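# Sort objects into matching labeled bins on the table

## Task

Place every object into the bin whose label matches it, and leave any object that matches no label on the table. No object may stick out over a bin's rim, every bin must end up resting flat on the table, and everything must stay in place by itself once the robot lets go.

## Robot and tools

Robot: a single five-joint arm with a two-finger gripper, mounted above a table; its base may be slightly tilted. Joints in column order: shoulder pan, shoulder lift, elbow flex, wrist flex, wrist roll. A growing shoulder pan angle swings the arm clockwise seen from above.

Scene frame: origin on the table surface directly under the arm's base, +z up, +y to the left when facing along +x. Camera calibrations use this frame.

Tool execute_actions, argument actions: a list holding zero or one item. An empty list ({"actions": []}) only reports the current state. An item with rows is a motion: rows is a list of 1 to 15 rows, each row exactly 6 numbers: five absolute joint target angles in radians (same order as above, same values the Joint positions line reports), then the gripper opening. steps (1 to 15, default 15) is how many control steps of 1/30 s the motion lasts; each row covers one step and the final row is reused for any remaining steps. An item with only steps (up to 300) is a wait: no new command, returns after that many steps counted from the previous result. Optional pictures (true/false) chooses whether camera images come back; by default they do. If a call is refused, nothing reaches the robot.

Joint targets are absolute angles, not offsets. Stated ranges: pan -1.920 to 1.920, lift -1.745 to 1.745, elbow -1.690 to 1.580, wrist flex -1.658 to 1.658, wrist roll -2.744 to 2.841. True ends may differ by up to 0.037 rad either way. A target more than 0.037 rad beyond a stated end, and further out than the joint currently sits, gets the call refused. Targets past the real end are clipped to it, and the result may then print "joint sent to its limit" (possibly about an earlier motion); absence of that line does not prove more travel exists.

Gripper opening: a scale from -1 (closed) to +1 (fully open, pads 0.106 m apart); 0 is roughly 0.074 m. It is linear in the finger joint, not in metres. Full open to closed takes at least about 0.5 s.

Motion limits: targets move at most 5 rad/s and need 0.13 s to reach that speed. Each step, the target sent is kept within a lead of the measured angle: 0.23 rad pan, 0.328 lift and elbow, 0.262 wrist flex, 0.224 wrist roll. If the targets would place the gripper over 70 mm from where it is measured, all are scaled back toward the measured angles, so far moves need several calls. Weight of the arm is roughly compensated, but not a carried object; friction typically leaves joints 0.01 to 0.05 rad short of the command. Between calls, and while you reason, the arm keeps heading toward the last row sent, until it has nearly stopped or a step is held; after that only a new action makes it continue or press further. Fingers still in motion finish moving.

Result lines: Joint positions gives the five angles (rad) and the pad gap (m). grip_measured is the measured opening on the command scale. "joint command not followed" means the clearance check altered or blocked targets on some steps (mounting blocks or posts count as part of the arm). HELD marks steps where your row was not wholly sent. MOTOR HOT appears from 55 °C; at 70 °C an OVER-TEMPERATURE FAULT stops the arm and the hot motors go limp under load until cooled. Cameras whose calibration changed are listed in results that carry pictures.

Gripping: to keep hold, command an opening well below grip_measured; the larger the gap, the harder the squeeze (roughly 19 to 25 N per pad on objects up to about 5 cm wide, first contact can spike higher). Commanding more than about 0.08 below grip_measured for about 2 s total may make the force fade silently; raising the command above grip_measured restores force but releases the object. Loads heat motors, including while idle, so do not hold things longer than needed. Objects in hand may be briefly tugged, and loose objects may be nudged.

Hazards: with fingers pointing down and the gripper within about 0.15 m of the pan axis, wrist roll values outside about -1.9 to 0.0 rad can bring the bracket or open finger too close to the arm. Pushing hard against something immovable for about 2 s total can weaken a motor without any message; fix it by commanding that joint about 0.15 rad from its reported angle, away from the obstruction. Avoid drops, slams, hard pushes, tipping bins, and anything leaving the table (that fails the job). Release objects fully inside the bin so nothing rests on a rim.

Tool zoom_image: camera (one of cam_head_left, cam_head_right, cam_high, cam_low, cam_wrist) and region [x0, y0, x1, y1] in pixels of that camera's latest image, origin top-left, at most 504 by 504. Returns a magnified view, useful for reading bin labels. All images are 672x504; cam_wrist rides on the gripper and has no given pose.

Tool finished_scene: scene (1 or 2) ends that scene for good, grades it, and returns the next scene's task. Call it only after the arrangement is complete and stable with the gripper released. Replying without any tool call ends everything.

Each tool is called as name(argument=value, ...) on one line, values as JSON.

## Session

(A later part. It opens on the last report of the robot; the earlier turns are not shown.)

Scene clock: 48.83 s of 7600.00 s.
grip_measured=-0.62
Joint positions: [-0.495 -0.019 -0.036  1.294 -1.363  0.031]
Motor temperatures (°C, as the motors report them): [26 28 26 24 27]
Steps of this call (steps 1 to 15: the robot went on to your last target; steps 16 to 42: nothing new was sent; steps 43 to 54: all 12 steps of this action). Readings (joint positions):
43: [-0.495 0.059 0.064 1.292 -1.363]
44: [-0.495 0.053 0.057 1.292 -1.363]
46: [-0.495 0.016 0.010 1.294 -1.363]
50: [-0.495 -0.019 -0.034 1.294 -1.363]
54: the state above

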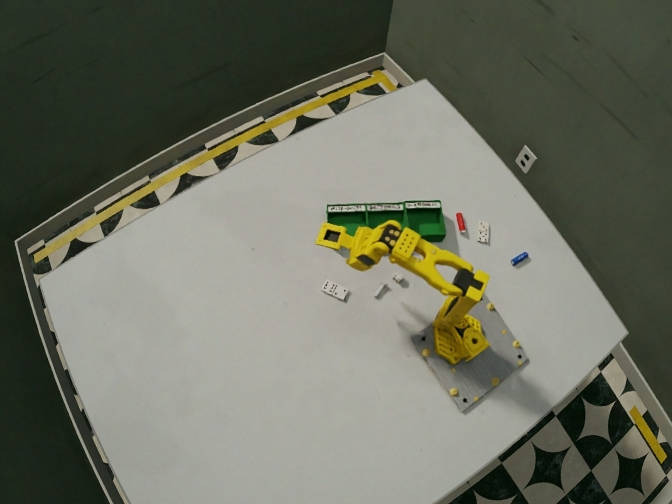

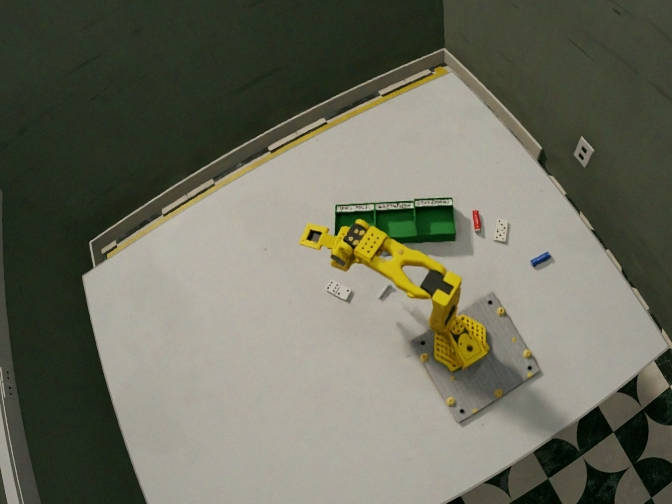

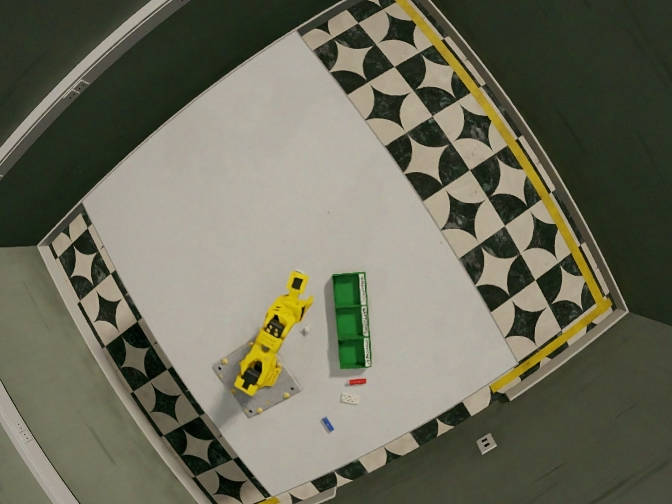

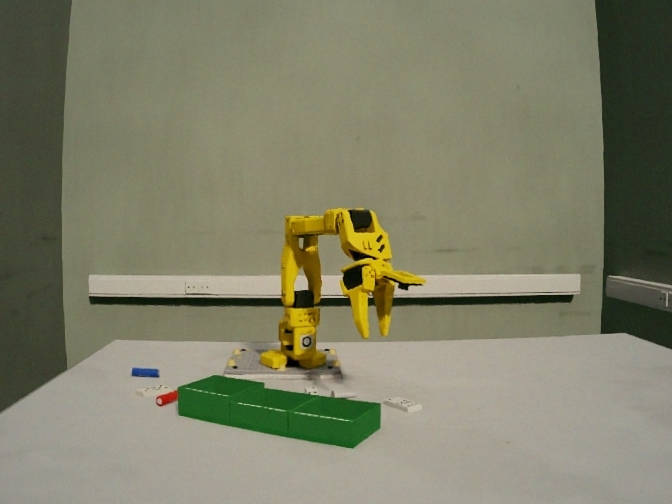

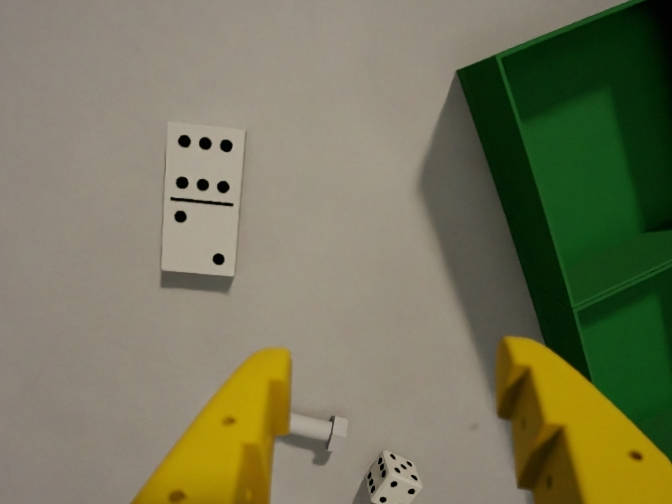

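execute_actions(actions=[{"rows":[[-0.52,-0.04,0.0,1.3,-1.1,-0.6],[-0.54,-0.06,0.08,1.3,-0.8,-0.6],[-0.56,-0.08,0.16,1.29,-0.5,-0.6],[-0.56,-0.09,0.24,1.28,-0.2,-0.6],[-0.56,-0.1,0.32,1.27,0.0,-0.6],[-0.56,-0.11,0.4,1.25,0.17,-0.6],[-0.56,-0.11,0.46,1.24,0.17,-0.6]],"steps":15}])

execute_actions(actions=[{"steps":8}])

Scene clock: 53.70 s of 7600.00 s.
grip_measured=-0.61
Joint positions: [-0.554 -0.097  0.443  1.247 -0.648  0.031]
Motor temperatures (°C, as the motors report them): [26 28 26 24 27]
Steps of this call (steps 1 to 15: the robot went on to your last target; steps 16 to 90: nothing new was sent; then 1.37 s passed at rest; steps 91 to 105: all 15 steps of this action). Readings (joint positions):
91: [-0.496 -0.019 -0.036 1.294 -1.363]
92: [-0.501 -0.022 -0.032 1.294 -1.353]
94: [-0.527 -0.048 0.029 1.292 -1.271]
98: [-0.553 -0.091 0.299 1.264 -1.043]
105: the state above

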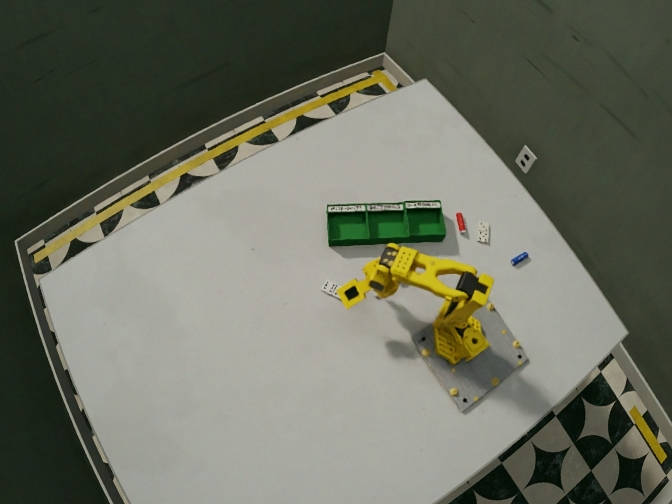

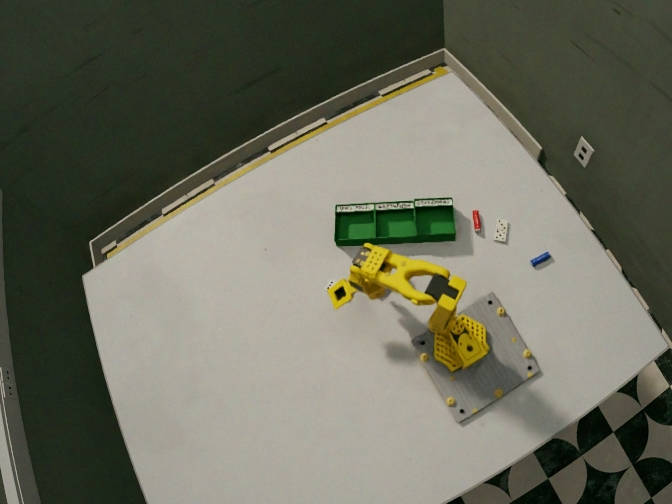

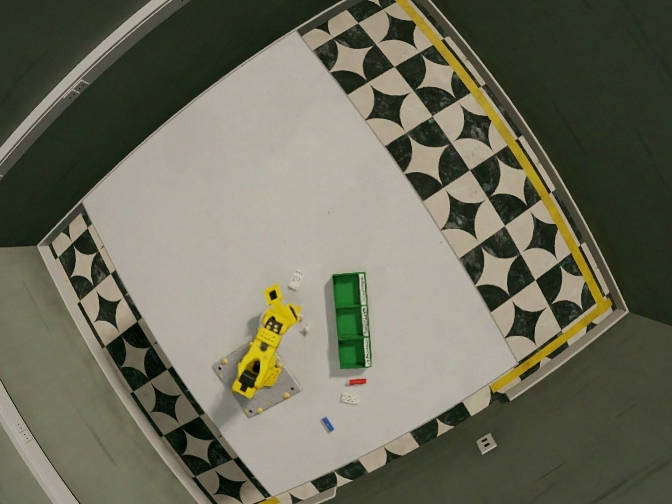

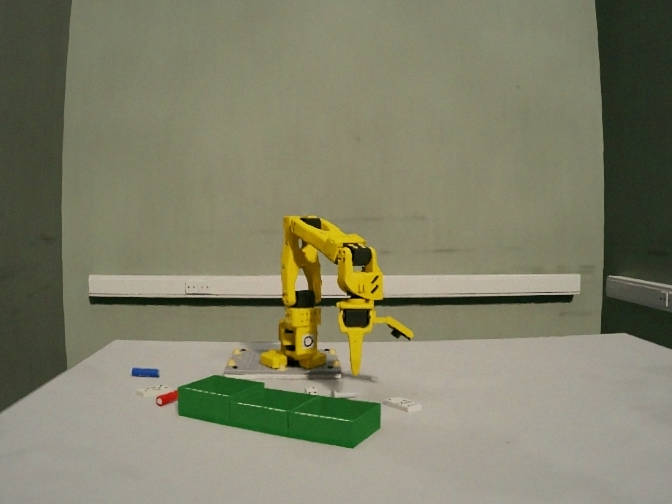

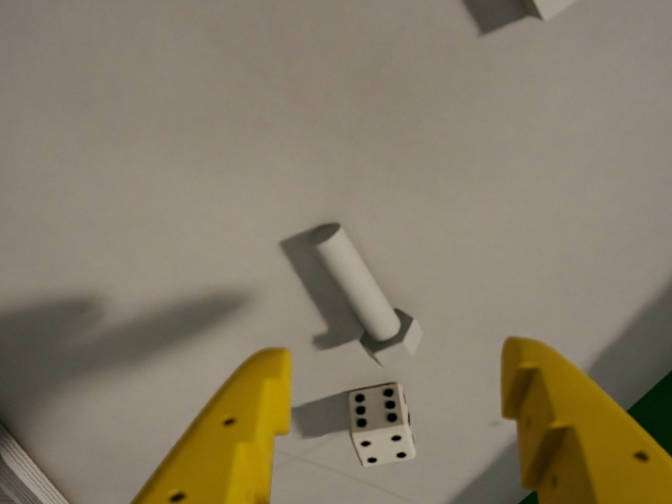

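Scene clock: 53.97 s of 7600.00 s.
grip_measured=-0.61
Joint positions: [-0.554 -0.099  0.443  1.247 -0.197  0.031]
Motor temperatures (°C, as the motors report them): [26 28 26 24 27]
Steps of this call (steps 1 to 8: the robot went on to your last target). Readings (joint positions):
1: [-0.554 -0.097 0.443 1.247 -0.592]
2: [-0.554 -0.097 0.443 1.247 -0.536]
4: [-0.554 -0.099 0.443 1.247 -0.422]
8: the state above

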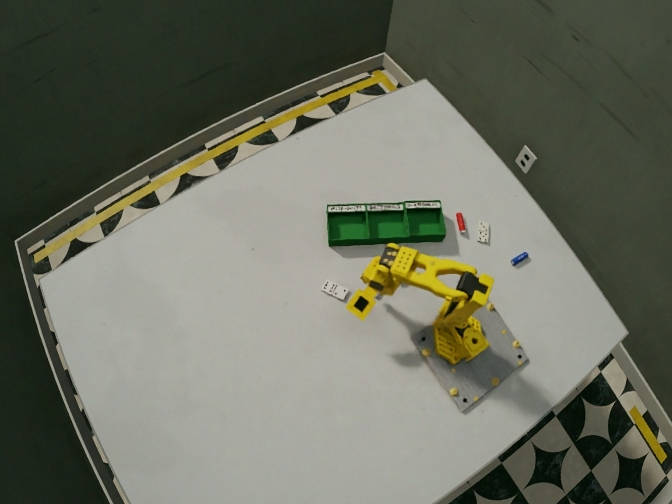

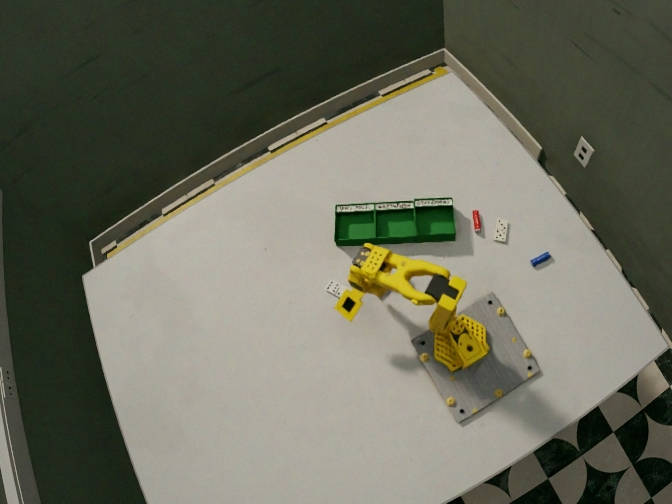

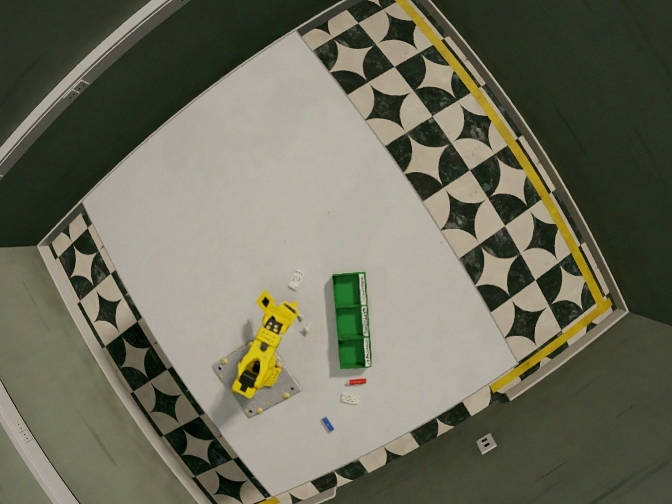

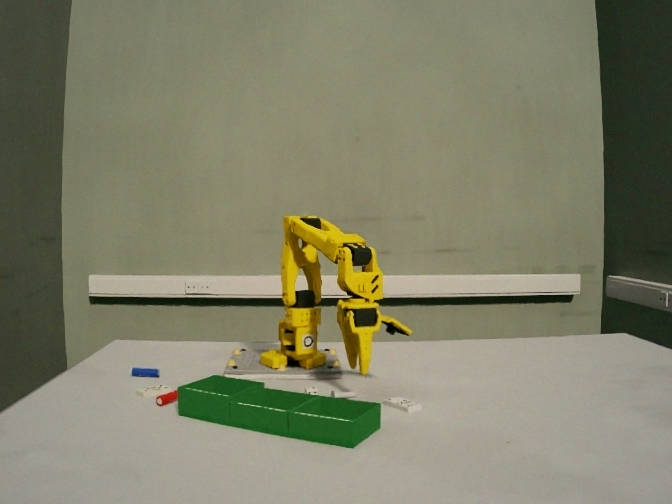

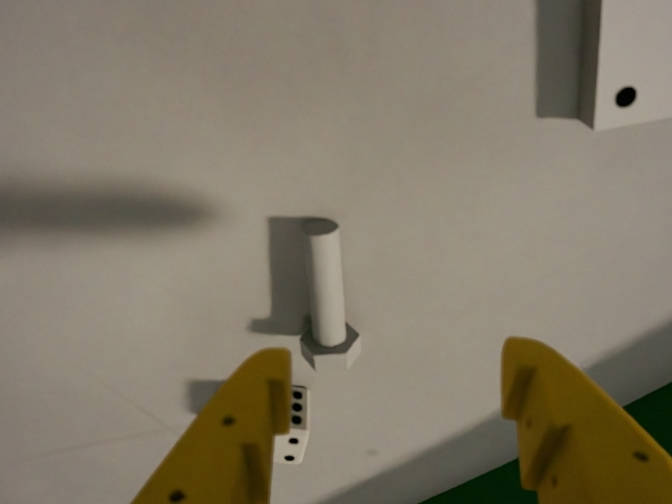

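execute_actions(actions=[{"rows":[[-0.555,-0.08,0.49,1.2,-0.2,-0.6],[-0.555,-0.05,0.53,1.13,-0.2,-0.6],[-0.555,-0.02,0.57,1.06,-0.2,-0.6]],"steps":12}])

Scene clock: 57.67 s of 7600.00 s.
grip_measured=-0.61
Joint positions: [-0.554 -0.035  0.554  1.068 -0.186  0.031]
Motor temperatures (°C, as the motors report them): [26 28 26 24 27]
Steps of this call (steps 1 to 30: the robot went on to your last target; steps 31 to 99: nothing new was sent; steps 100 to 111: all 12 steps of this action). Readings (joint positions):
100: [-0.554 -0.099 0.445 1.246 0.162]
101: [-0.554 -0.096 0.454 1.235 0.155]
103: [-0.554 -0.067 0.501 1.169 0.076]
107: [-0.554 -0.035 0.554 1.077 -0.132]
111: the state above

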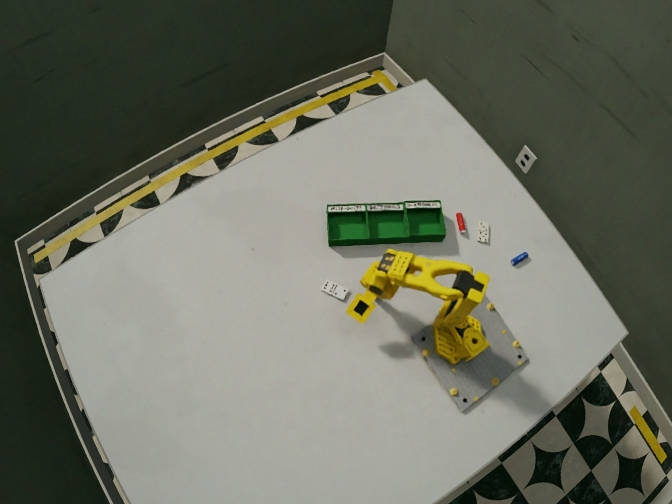

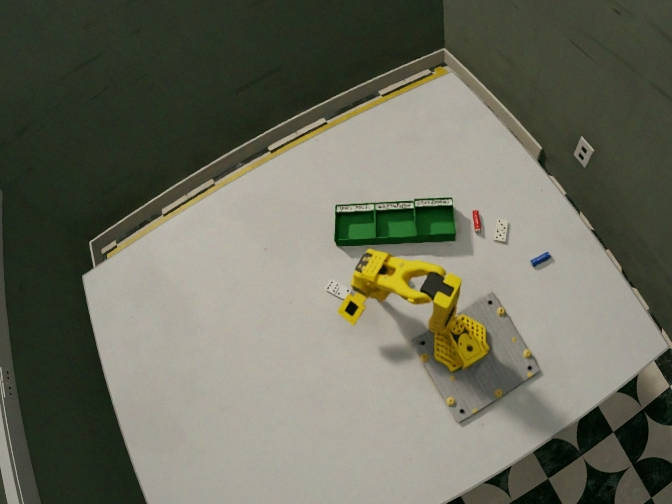

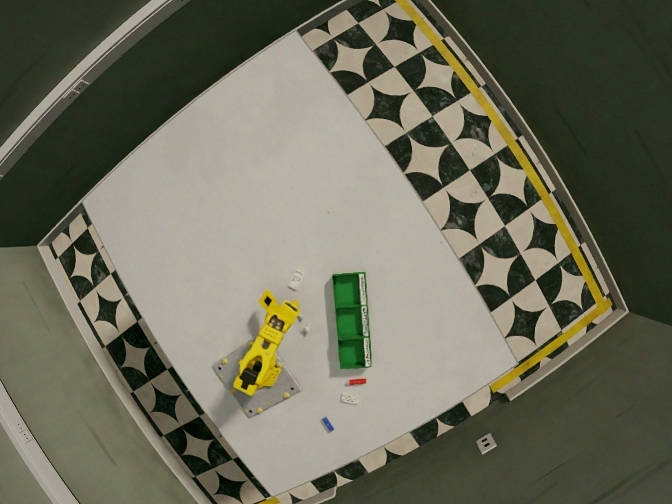

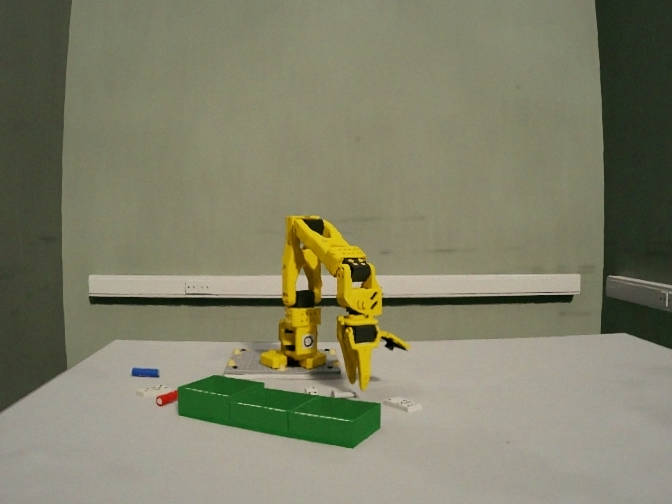

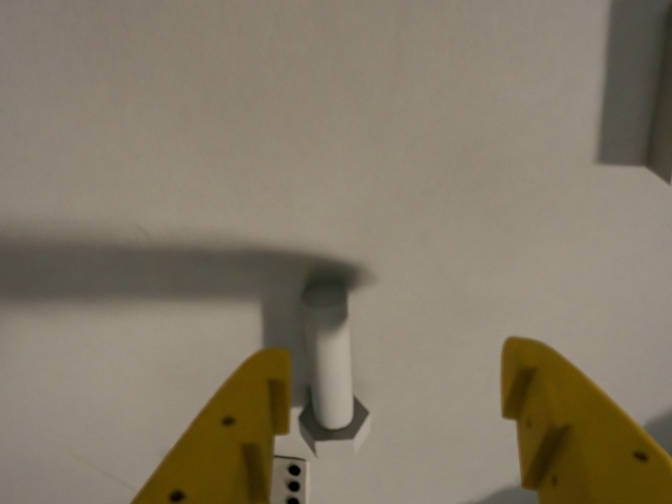

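execute_actions(actions=[{"rows":[[-0.5,-0.05,0.59,1.06,-0.2,-0.6],[-0.465,-0.05,0.6,1.05,-0.2,-0.6],[-0.465,-0.05,0.6,1.05,-0.2,-0.6],[-0.465,-0.05,0.6,1.05,-0.2,-0.6],[-0.465,-0.03,0.62,1.01,-0.2,-0.6],[-0.465,-0.01,0.63,0.98,-0.2,-0.6]],"steps":14}])

Scene clock: 60.40 s of 7600.00 s.
grip_measured=-0.61
Joint positions: [-0.472 -0.025  0.613  0.988 -0.192  0.031]
Motor temperatures (°C, as the motors report them): [26 28 26 24 27]
Steps of this call (steps 1 to 15: the robot went on to your last target; steps 16 to 68: nothing new was sent; steps 69 to 82: all 14 steps of this action). Readings (joint positions):
69: [-0.554 -0.035 0.555 1.066 -0.192]
70: [-0.547 -0.035 0.561 1.066 -0.192]
72: [-0.505 -0.038 0.578 1.060 -0.192]
76: [-0.473 -0.027 0.609 1.013 -0.192]
82: the state above

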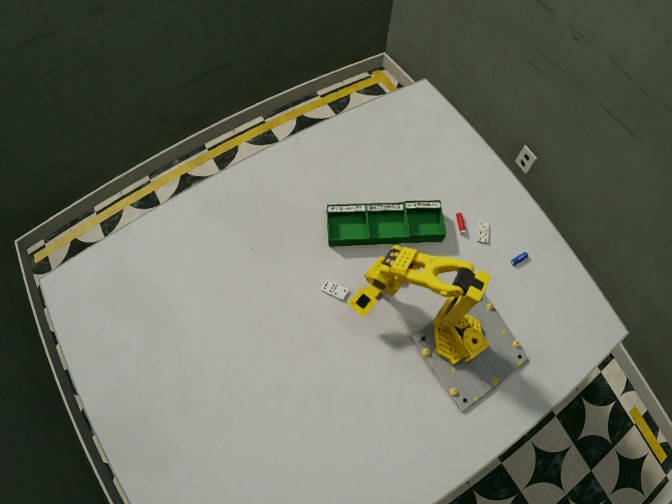

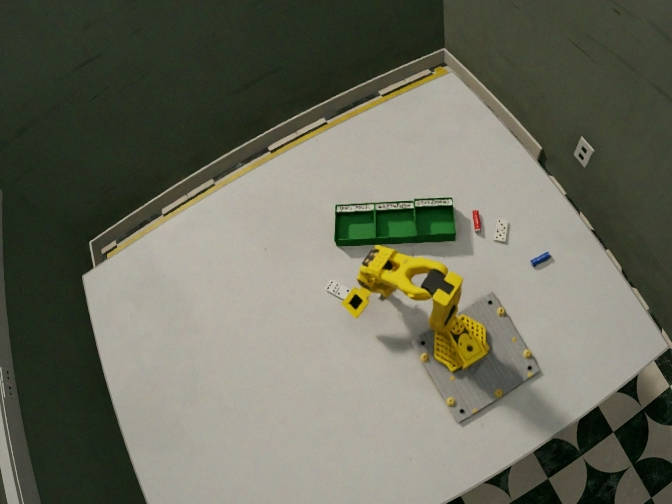

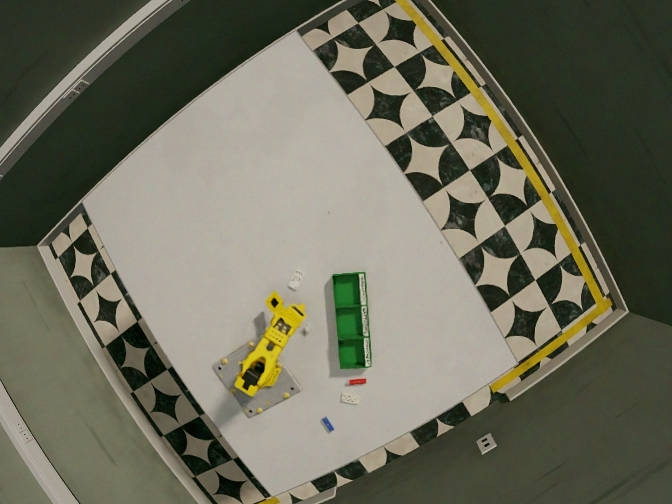

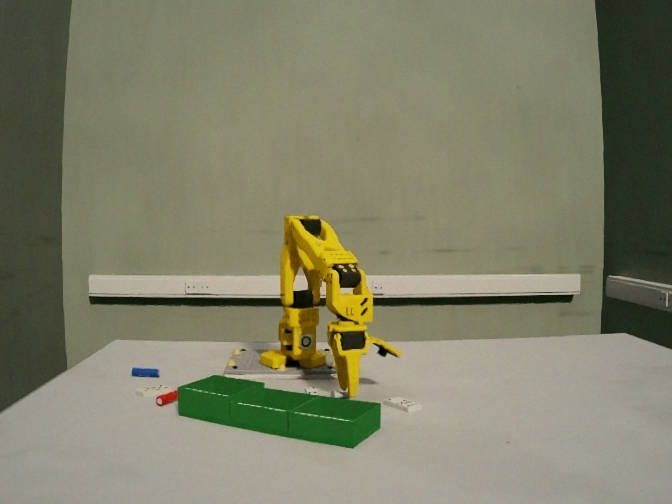

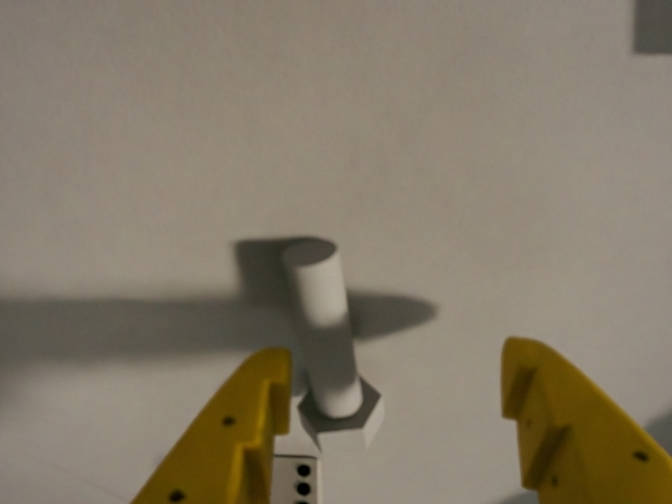

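execute_actions(actions=[{"rows":[[-0.465,-0.07,0.65,0.99,-0.17,-0.6],[-0.465,-0.11,0.69,0.99,-0.17,-0.6],[-0.465,-0.11,0.71,0.97,-0.17,-0.6],[-0.465,-0.11,0.71,0.97,-0.17,-0.6],[-0.465,-0.11,0.71,0.97,-0.17,-0.6],[-0.465,-0.08,0.72,0.94,-0.17,-0.6],[-0.465,-0.06,0.725,0.92,-0.17,-0.6]],"steps":15}])

Scene clock: 63.33 s of 7600.00 s.
grip_measured=-0.61
Joint positions: [-0.47  -0.076  0.708  0.927 -0.178  0.031]
Motor temperatures (°C, as the motors report them): [26 28 26 24 27]
Steps of this call (steps 1 to 15: the robot went on to your last target; steps 16 to 73: nothing new was sent; steps 74 to 88: all 15 steps of this action). Readings (joint positions):
74: [-0.470 -0.025 0.615 0.987 -0.192]
75: [-0.470 -0.028 0.623 0.987 -0.191]
77: [-0.470 -0.065 0.661 0.985 -0.183]
81: [-0.470 -0.082 0.702 0.955 -0.178]
88: the state above

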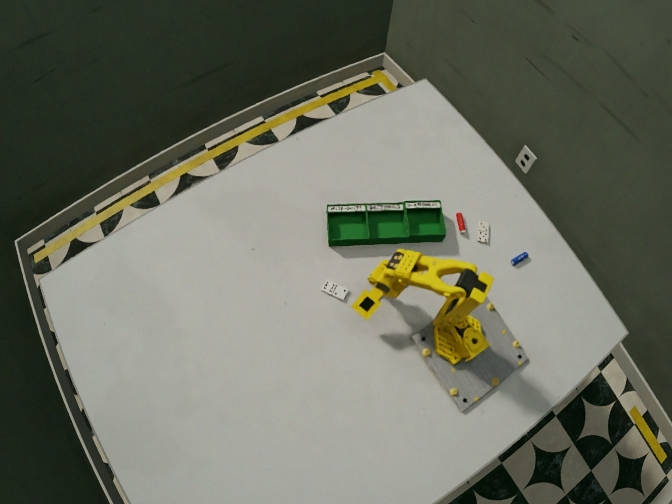

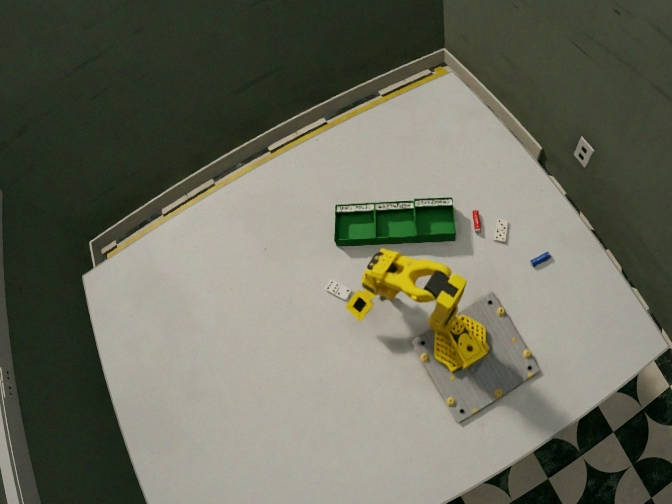

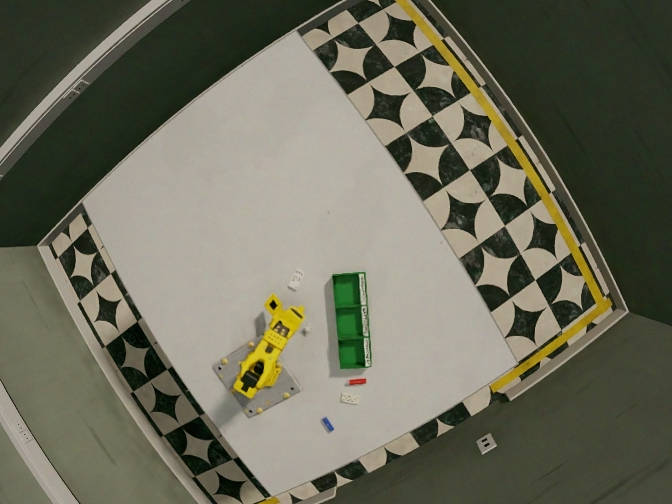

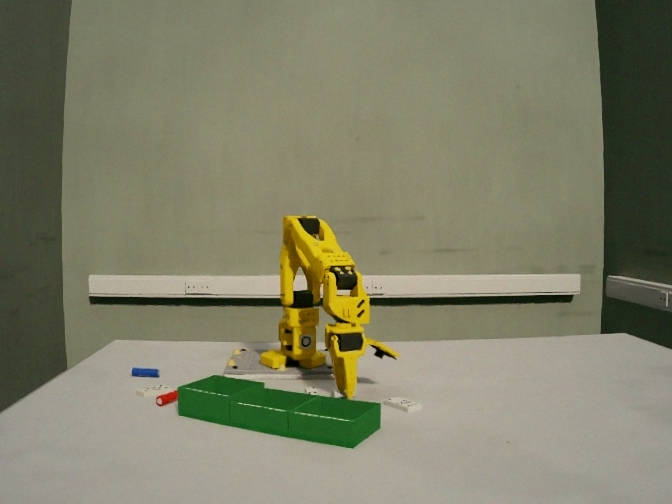

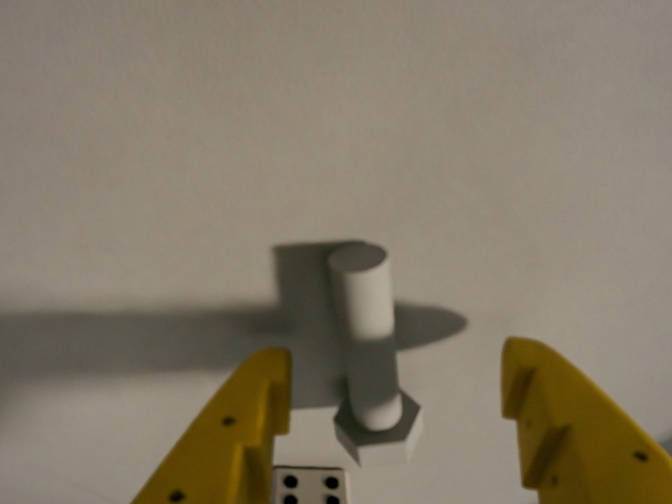

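execute_actions(actions=[{"rows":[[-0.465,-0.04,0.74,0.895,-0.17,-0.6],[-0.465,-0.035,0.75,0.885,-0.17,-0.6],[-0.465,-0.035,0.75,0.885,-0.17,-0.6],[-0.465,-0.035,0.75,0.885,-0.17,-0.6],[-0.465,-0.035,0.75,0.885,-0.17,-0.6]],"steps":10}])

Scene clock: 64.57 s of 7600.00 s.
grip_measured=-0.61
Joint positions: [-0.47  -0.053  0.73   0.896 -0.178  0.031]
Motor temperatures (°C, as the motors report them): [26 28 26 24 27]
Steps of this call (steps 1 to 15: the robot went on to your last target; steps 16 to 27: nothing new was sent; steps 28 to 37: all 10 steps of this action). Readings (joint positions):
28: [-0.470 -0.074 0.710 0.925 -0.178]
29: [-0.470 -0.067 0.716 0.919 -0.178]
31: [-0.470 -0.053 0.728 0.902 -0.178]
35: [-0.470 -0.053 0.730 0.896 -0.178]
37: the state above

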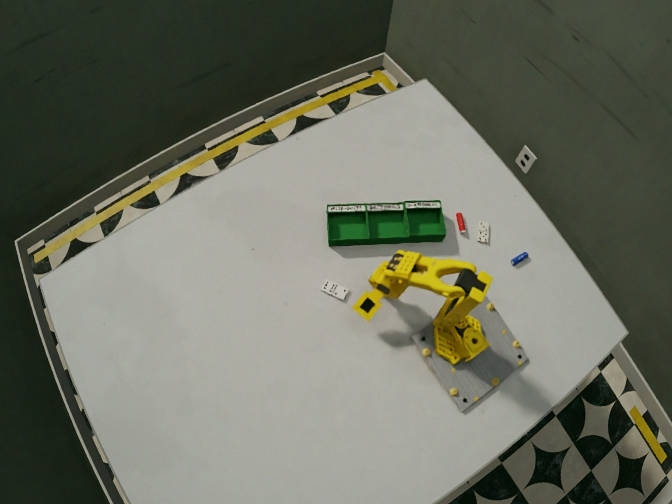

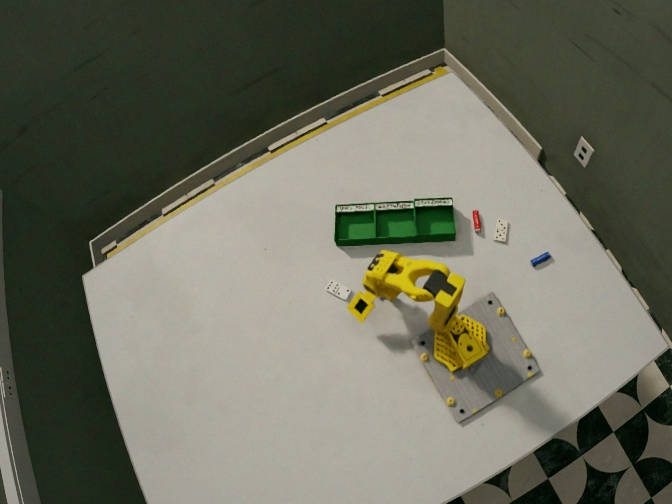

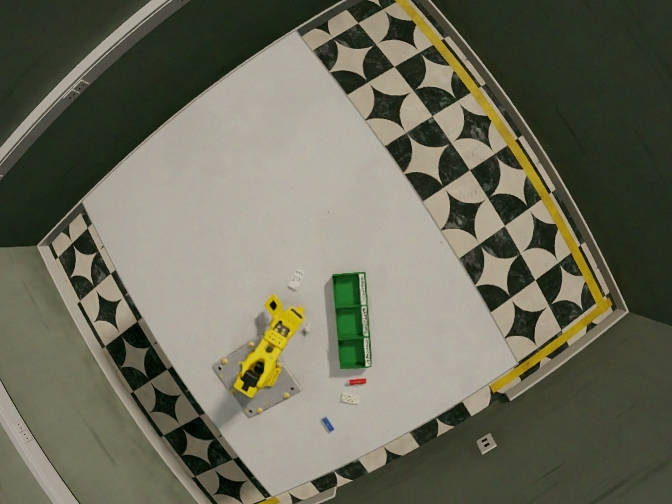

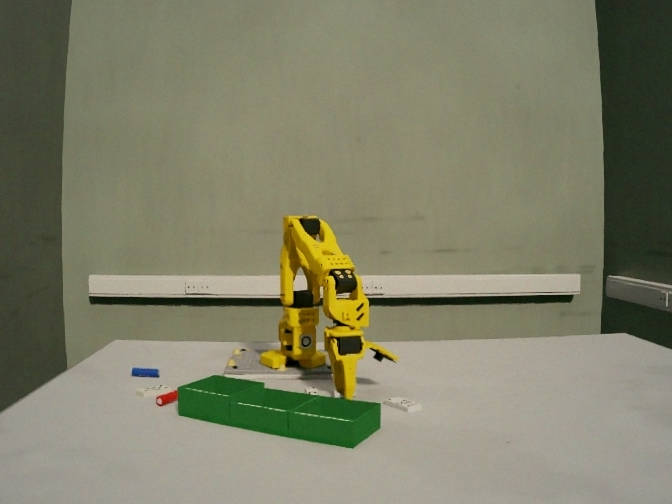

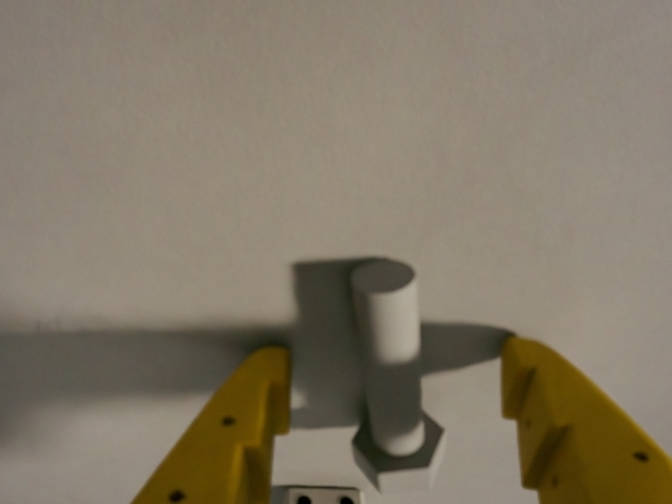

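Shadows touch; close.

execute_actions(actions=[{"rows":[[-0.465,-0.04,0.74,0.89,-0.17,-0.68],[-0.465,-0.04,0.74,0.89,-0.17,-0.74],[-0.465,-0.04,0.74,0.89,-0.17,-0.8],[-0.465,-0.04,0.74,0.89,-0.17,-0.84],[-0.465,-0.04,0.74,0.89,-0.17,-0.88],[-0.465,-0.04,0.74,0.89,-0.17,-0.91],[-0.465,-0.04,0.74,0.89,-0.17,-0.94],[-0.465,-0.04,0.74,0.89,-0.17,-0.97]],"steps":15}])

Scene clock: 66.20 s of 7600.00 s.
grip_measured=-0.93
Joint positions: [-0.47  -0.054  0.728  0.892 -0.178  0.007]
Motor temperatures (°C, as the motors report them): [26 28 26 24 27]
Steps of this call (steps 1 to 15: the robot went on to your last target; steps 16 to 34: nothing new was sent; steps 35 to 49: all 15 steps of this action). Readings (joint positions):
35: [-0.470 -0.053 0.730 0.896 -0.178]
36: [-0.470 -0.054 0.730 0.896 -0.178]
38: [-0.470 -0.054 0.730 0.892 -0.178]
42: [-0.470 -0.054 0.728 0.892 -0.178]
49: the state above

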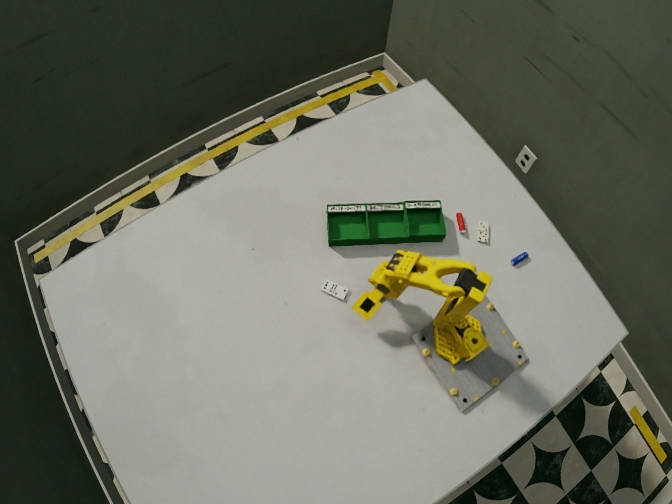

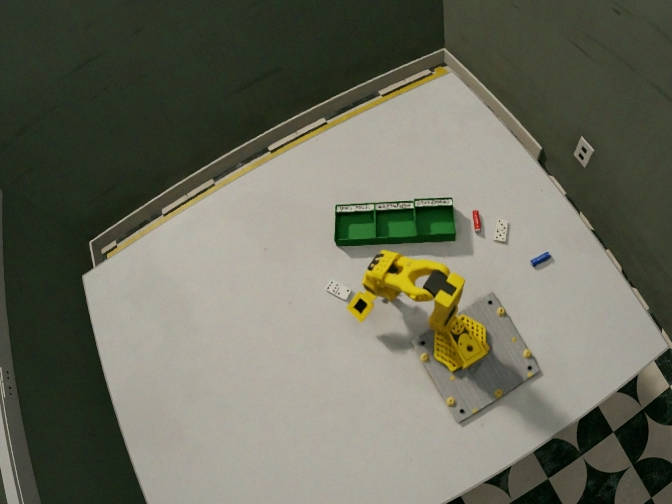

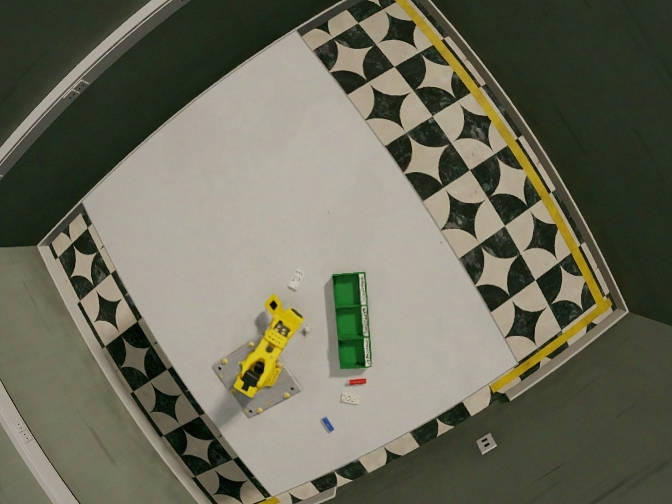

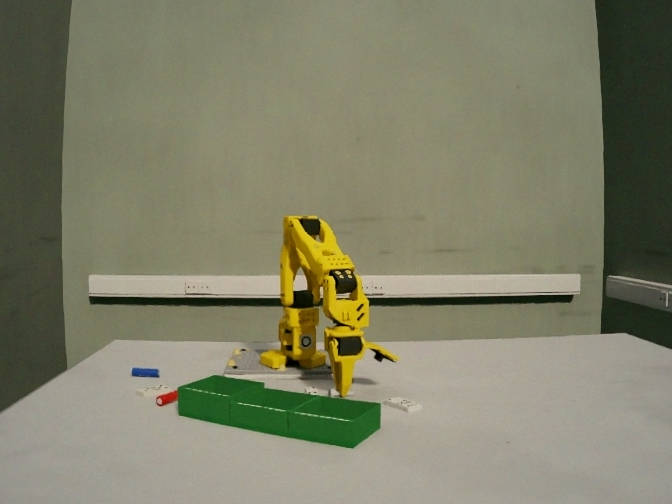

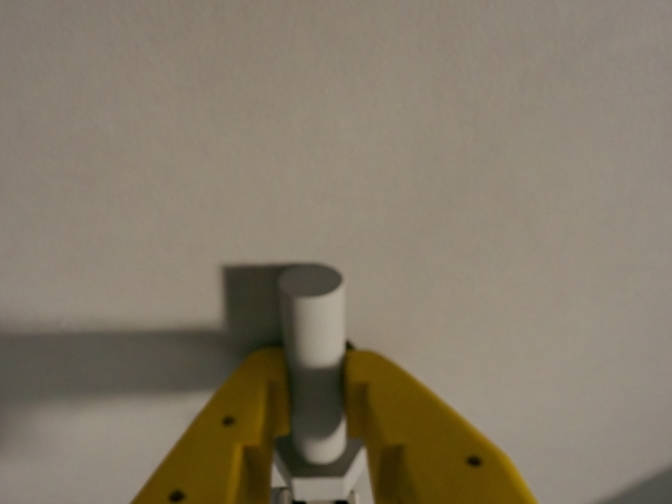

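execute_actions(actions=[{"rows":[[-0.465,-0.06,0.72,0.9,-0.17,-0.99],[-0.465,-0.07,0.69,0.94,-0.17,-0.99],[-0.465,-0.08,0.65,0.99,-0.17,-0.99],[-0.465,-0.09,0.6,1.05,-0.17,-0.99],[-0.465,-0.1,0.54,1.11,-0.17,-0.99],[-0.465,-0.1,0.47,1.17,-0.17,-0.99],[-0.465,-0.1,0.4,1.23,-0.17,-0.99],[-0.465,-0.1,0.32,1.28,-0.17,-0.99],[-0.465,-0.1,0.24,1.3,-0.17,-0.99],[-0.465,-0.08,0.16,1.3,-0.17,-0.99],[-0.465,-0.06,0.1,1.3,-0.17,-0.99]],"steps":15}])

Scene clock: 67.97 s of 7600.00 s.
grip_measured=-0.94
Joint positions: [-0.47  -0.079  0.139  1.287 -0.177  0.007]
Motor temperatures (°C, as the motors report them): [26 28 26 24 27]
Steps of this call (steps 1 to 15: the robot went on to your last target; steps 16 to 38: nothing new was sent; steps 39 to 53: all 15 steps of this action). Readings (joint positions):
39: [-0.470 -0.054 0.728 0.892 -0.178]
40: [-0.470 -0.054 0.728 0.893 -0.178]
42: [-0.470 -0.059 0.705 0.927 -0.177]
46: [-0.470 -0.081 0.537 1.117 -0.177]
53: the state above

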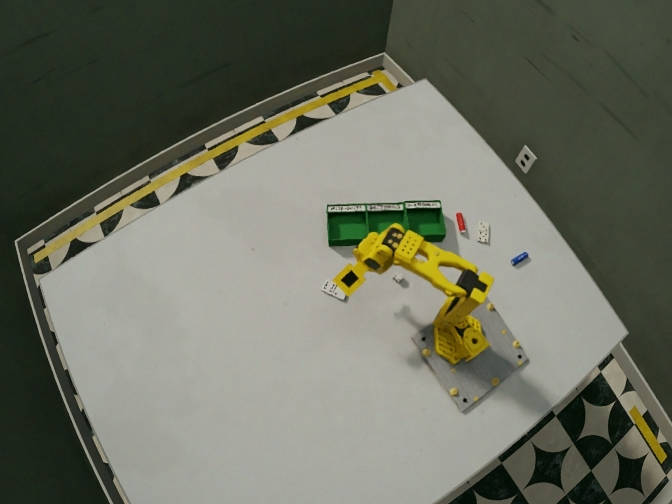

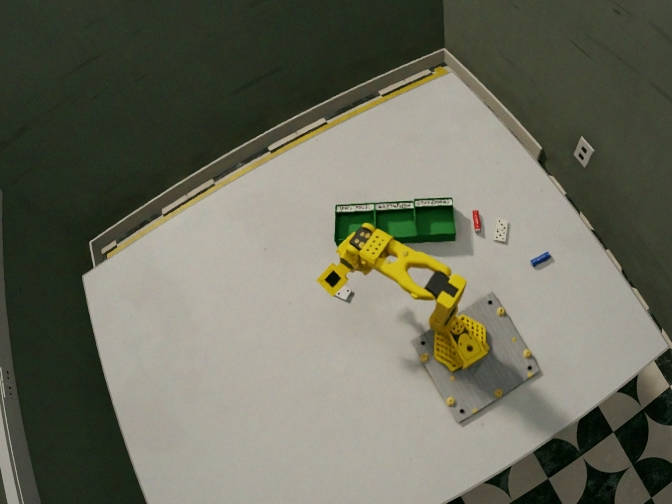

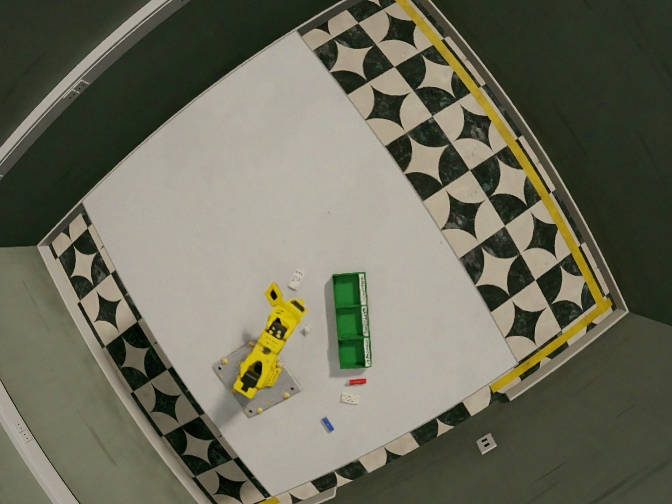

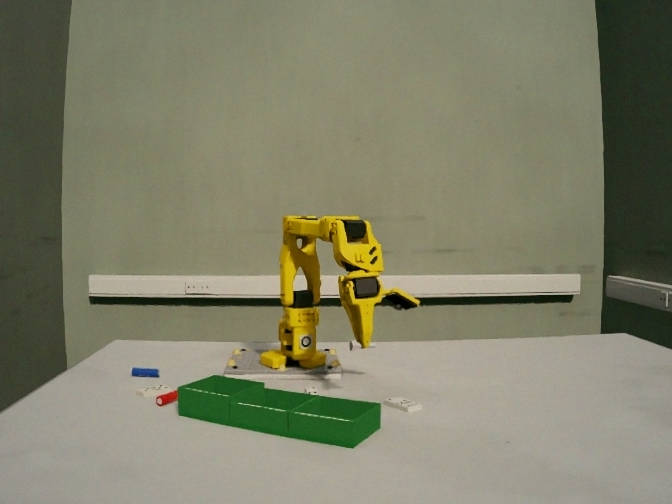

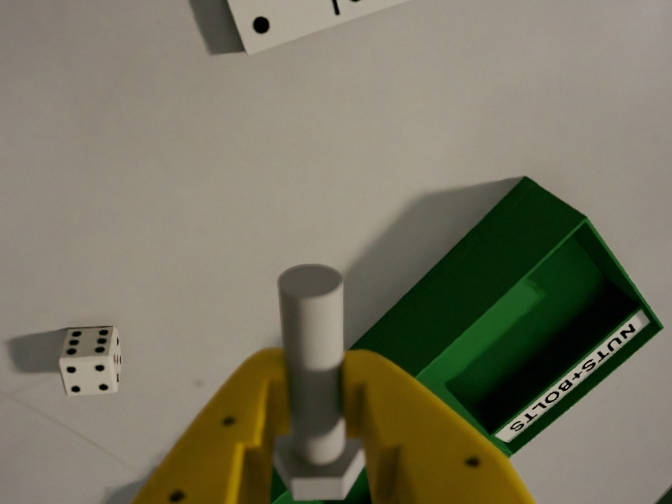

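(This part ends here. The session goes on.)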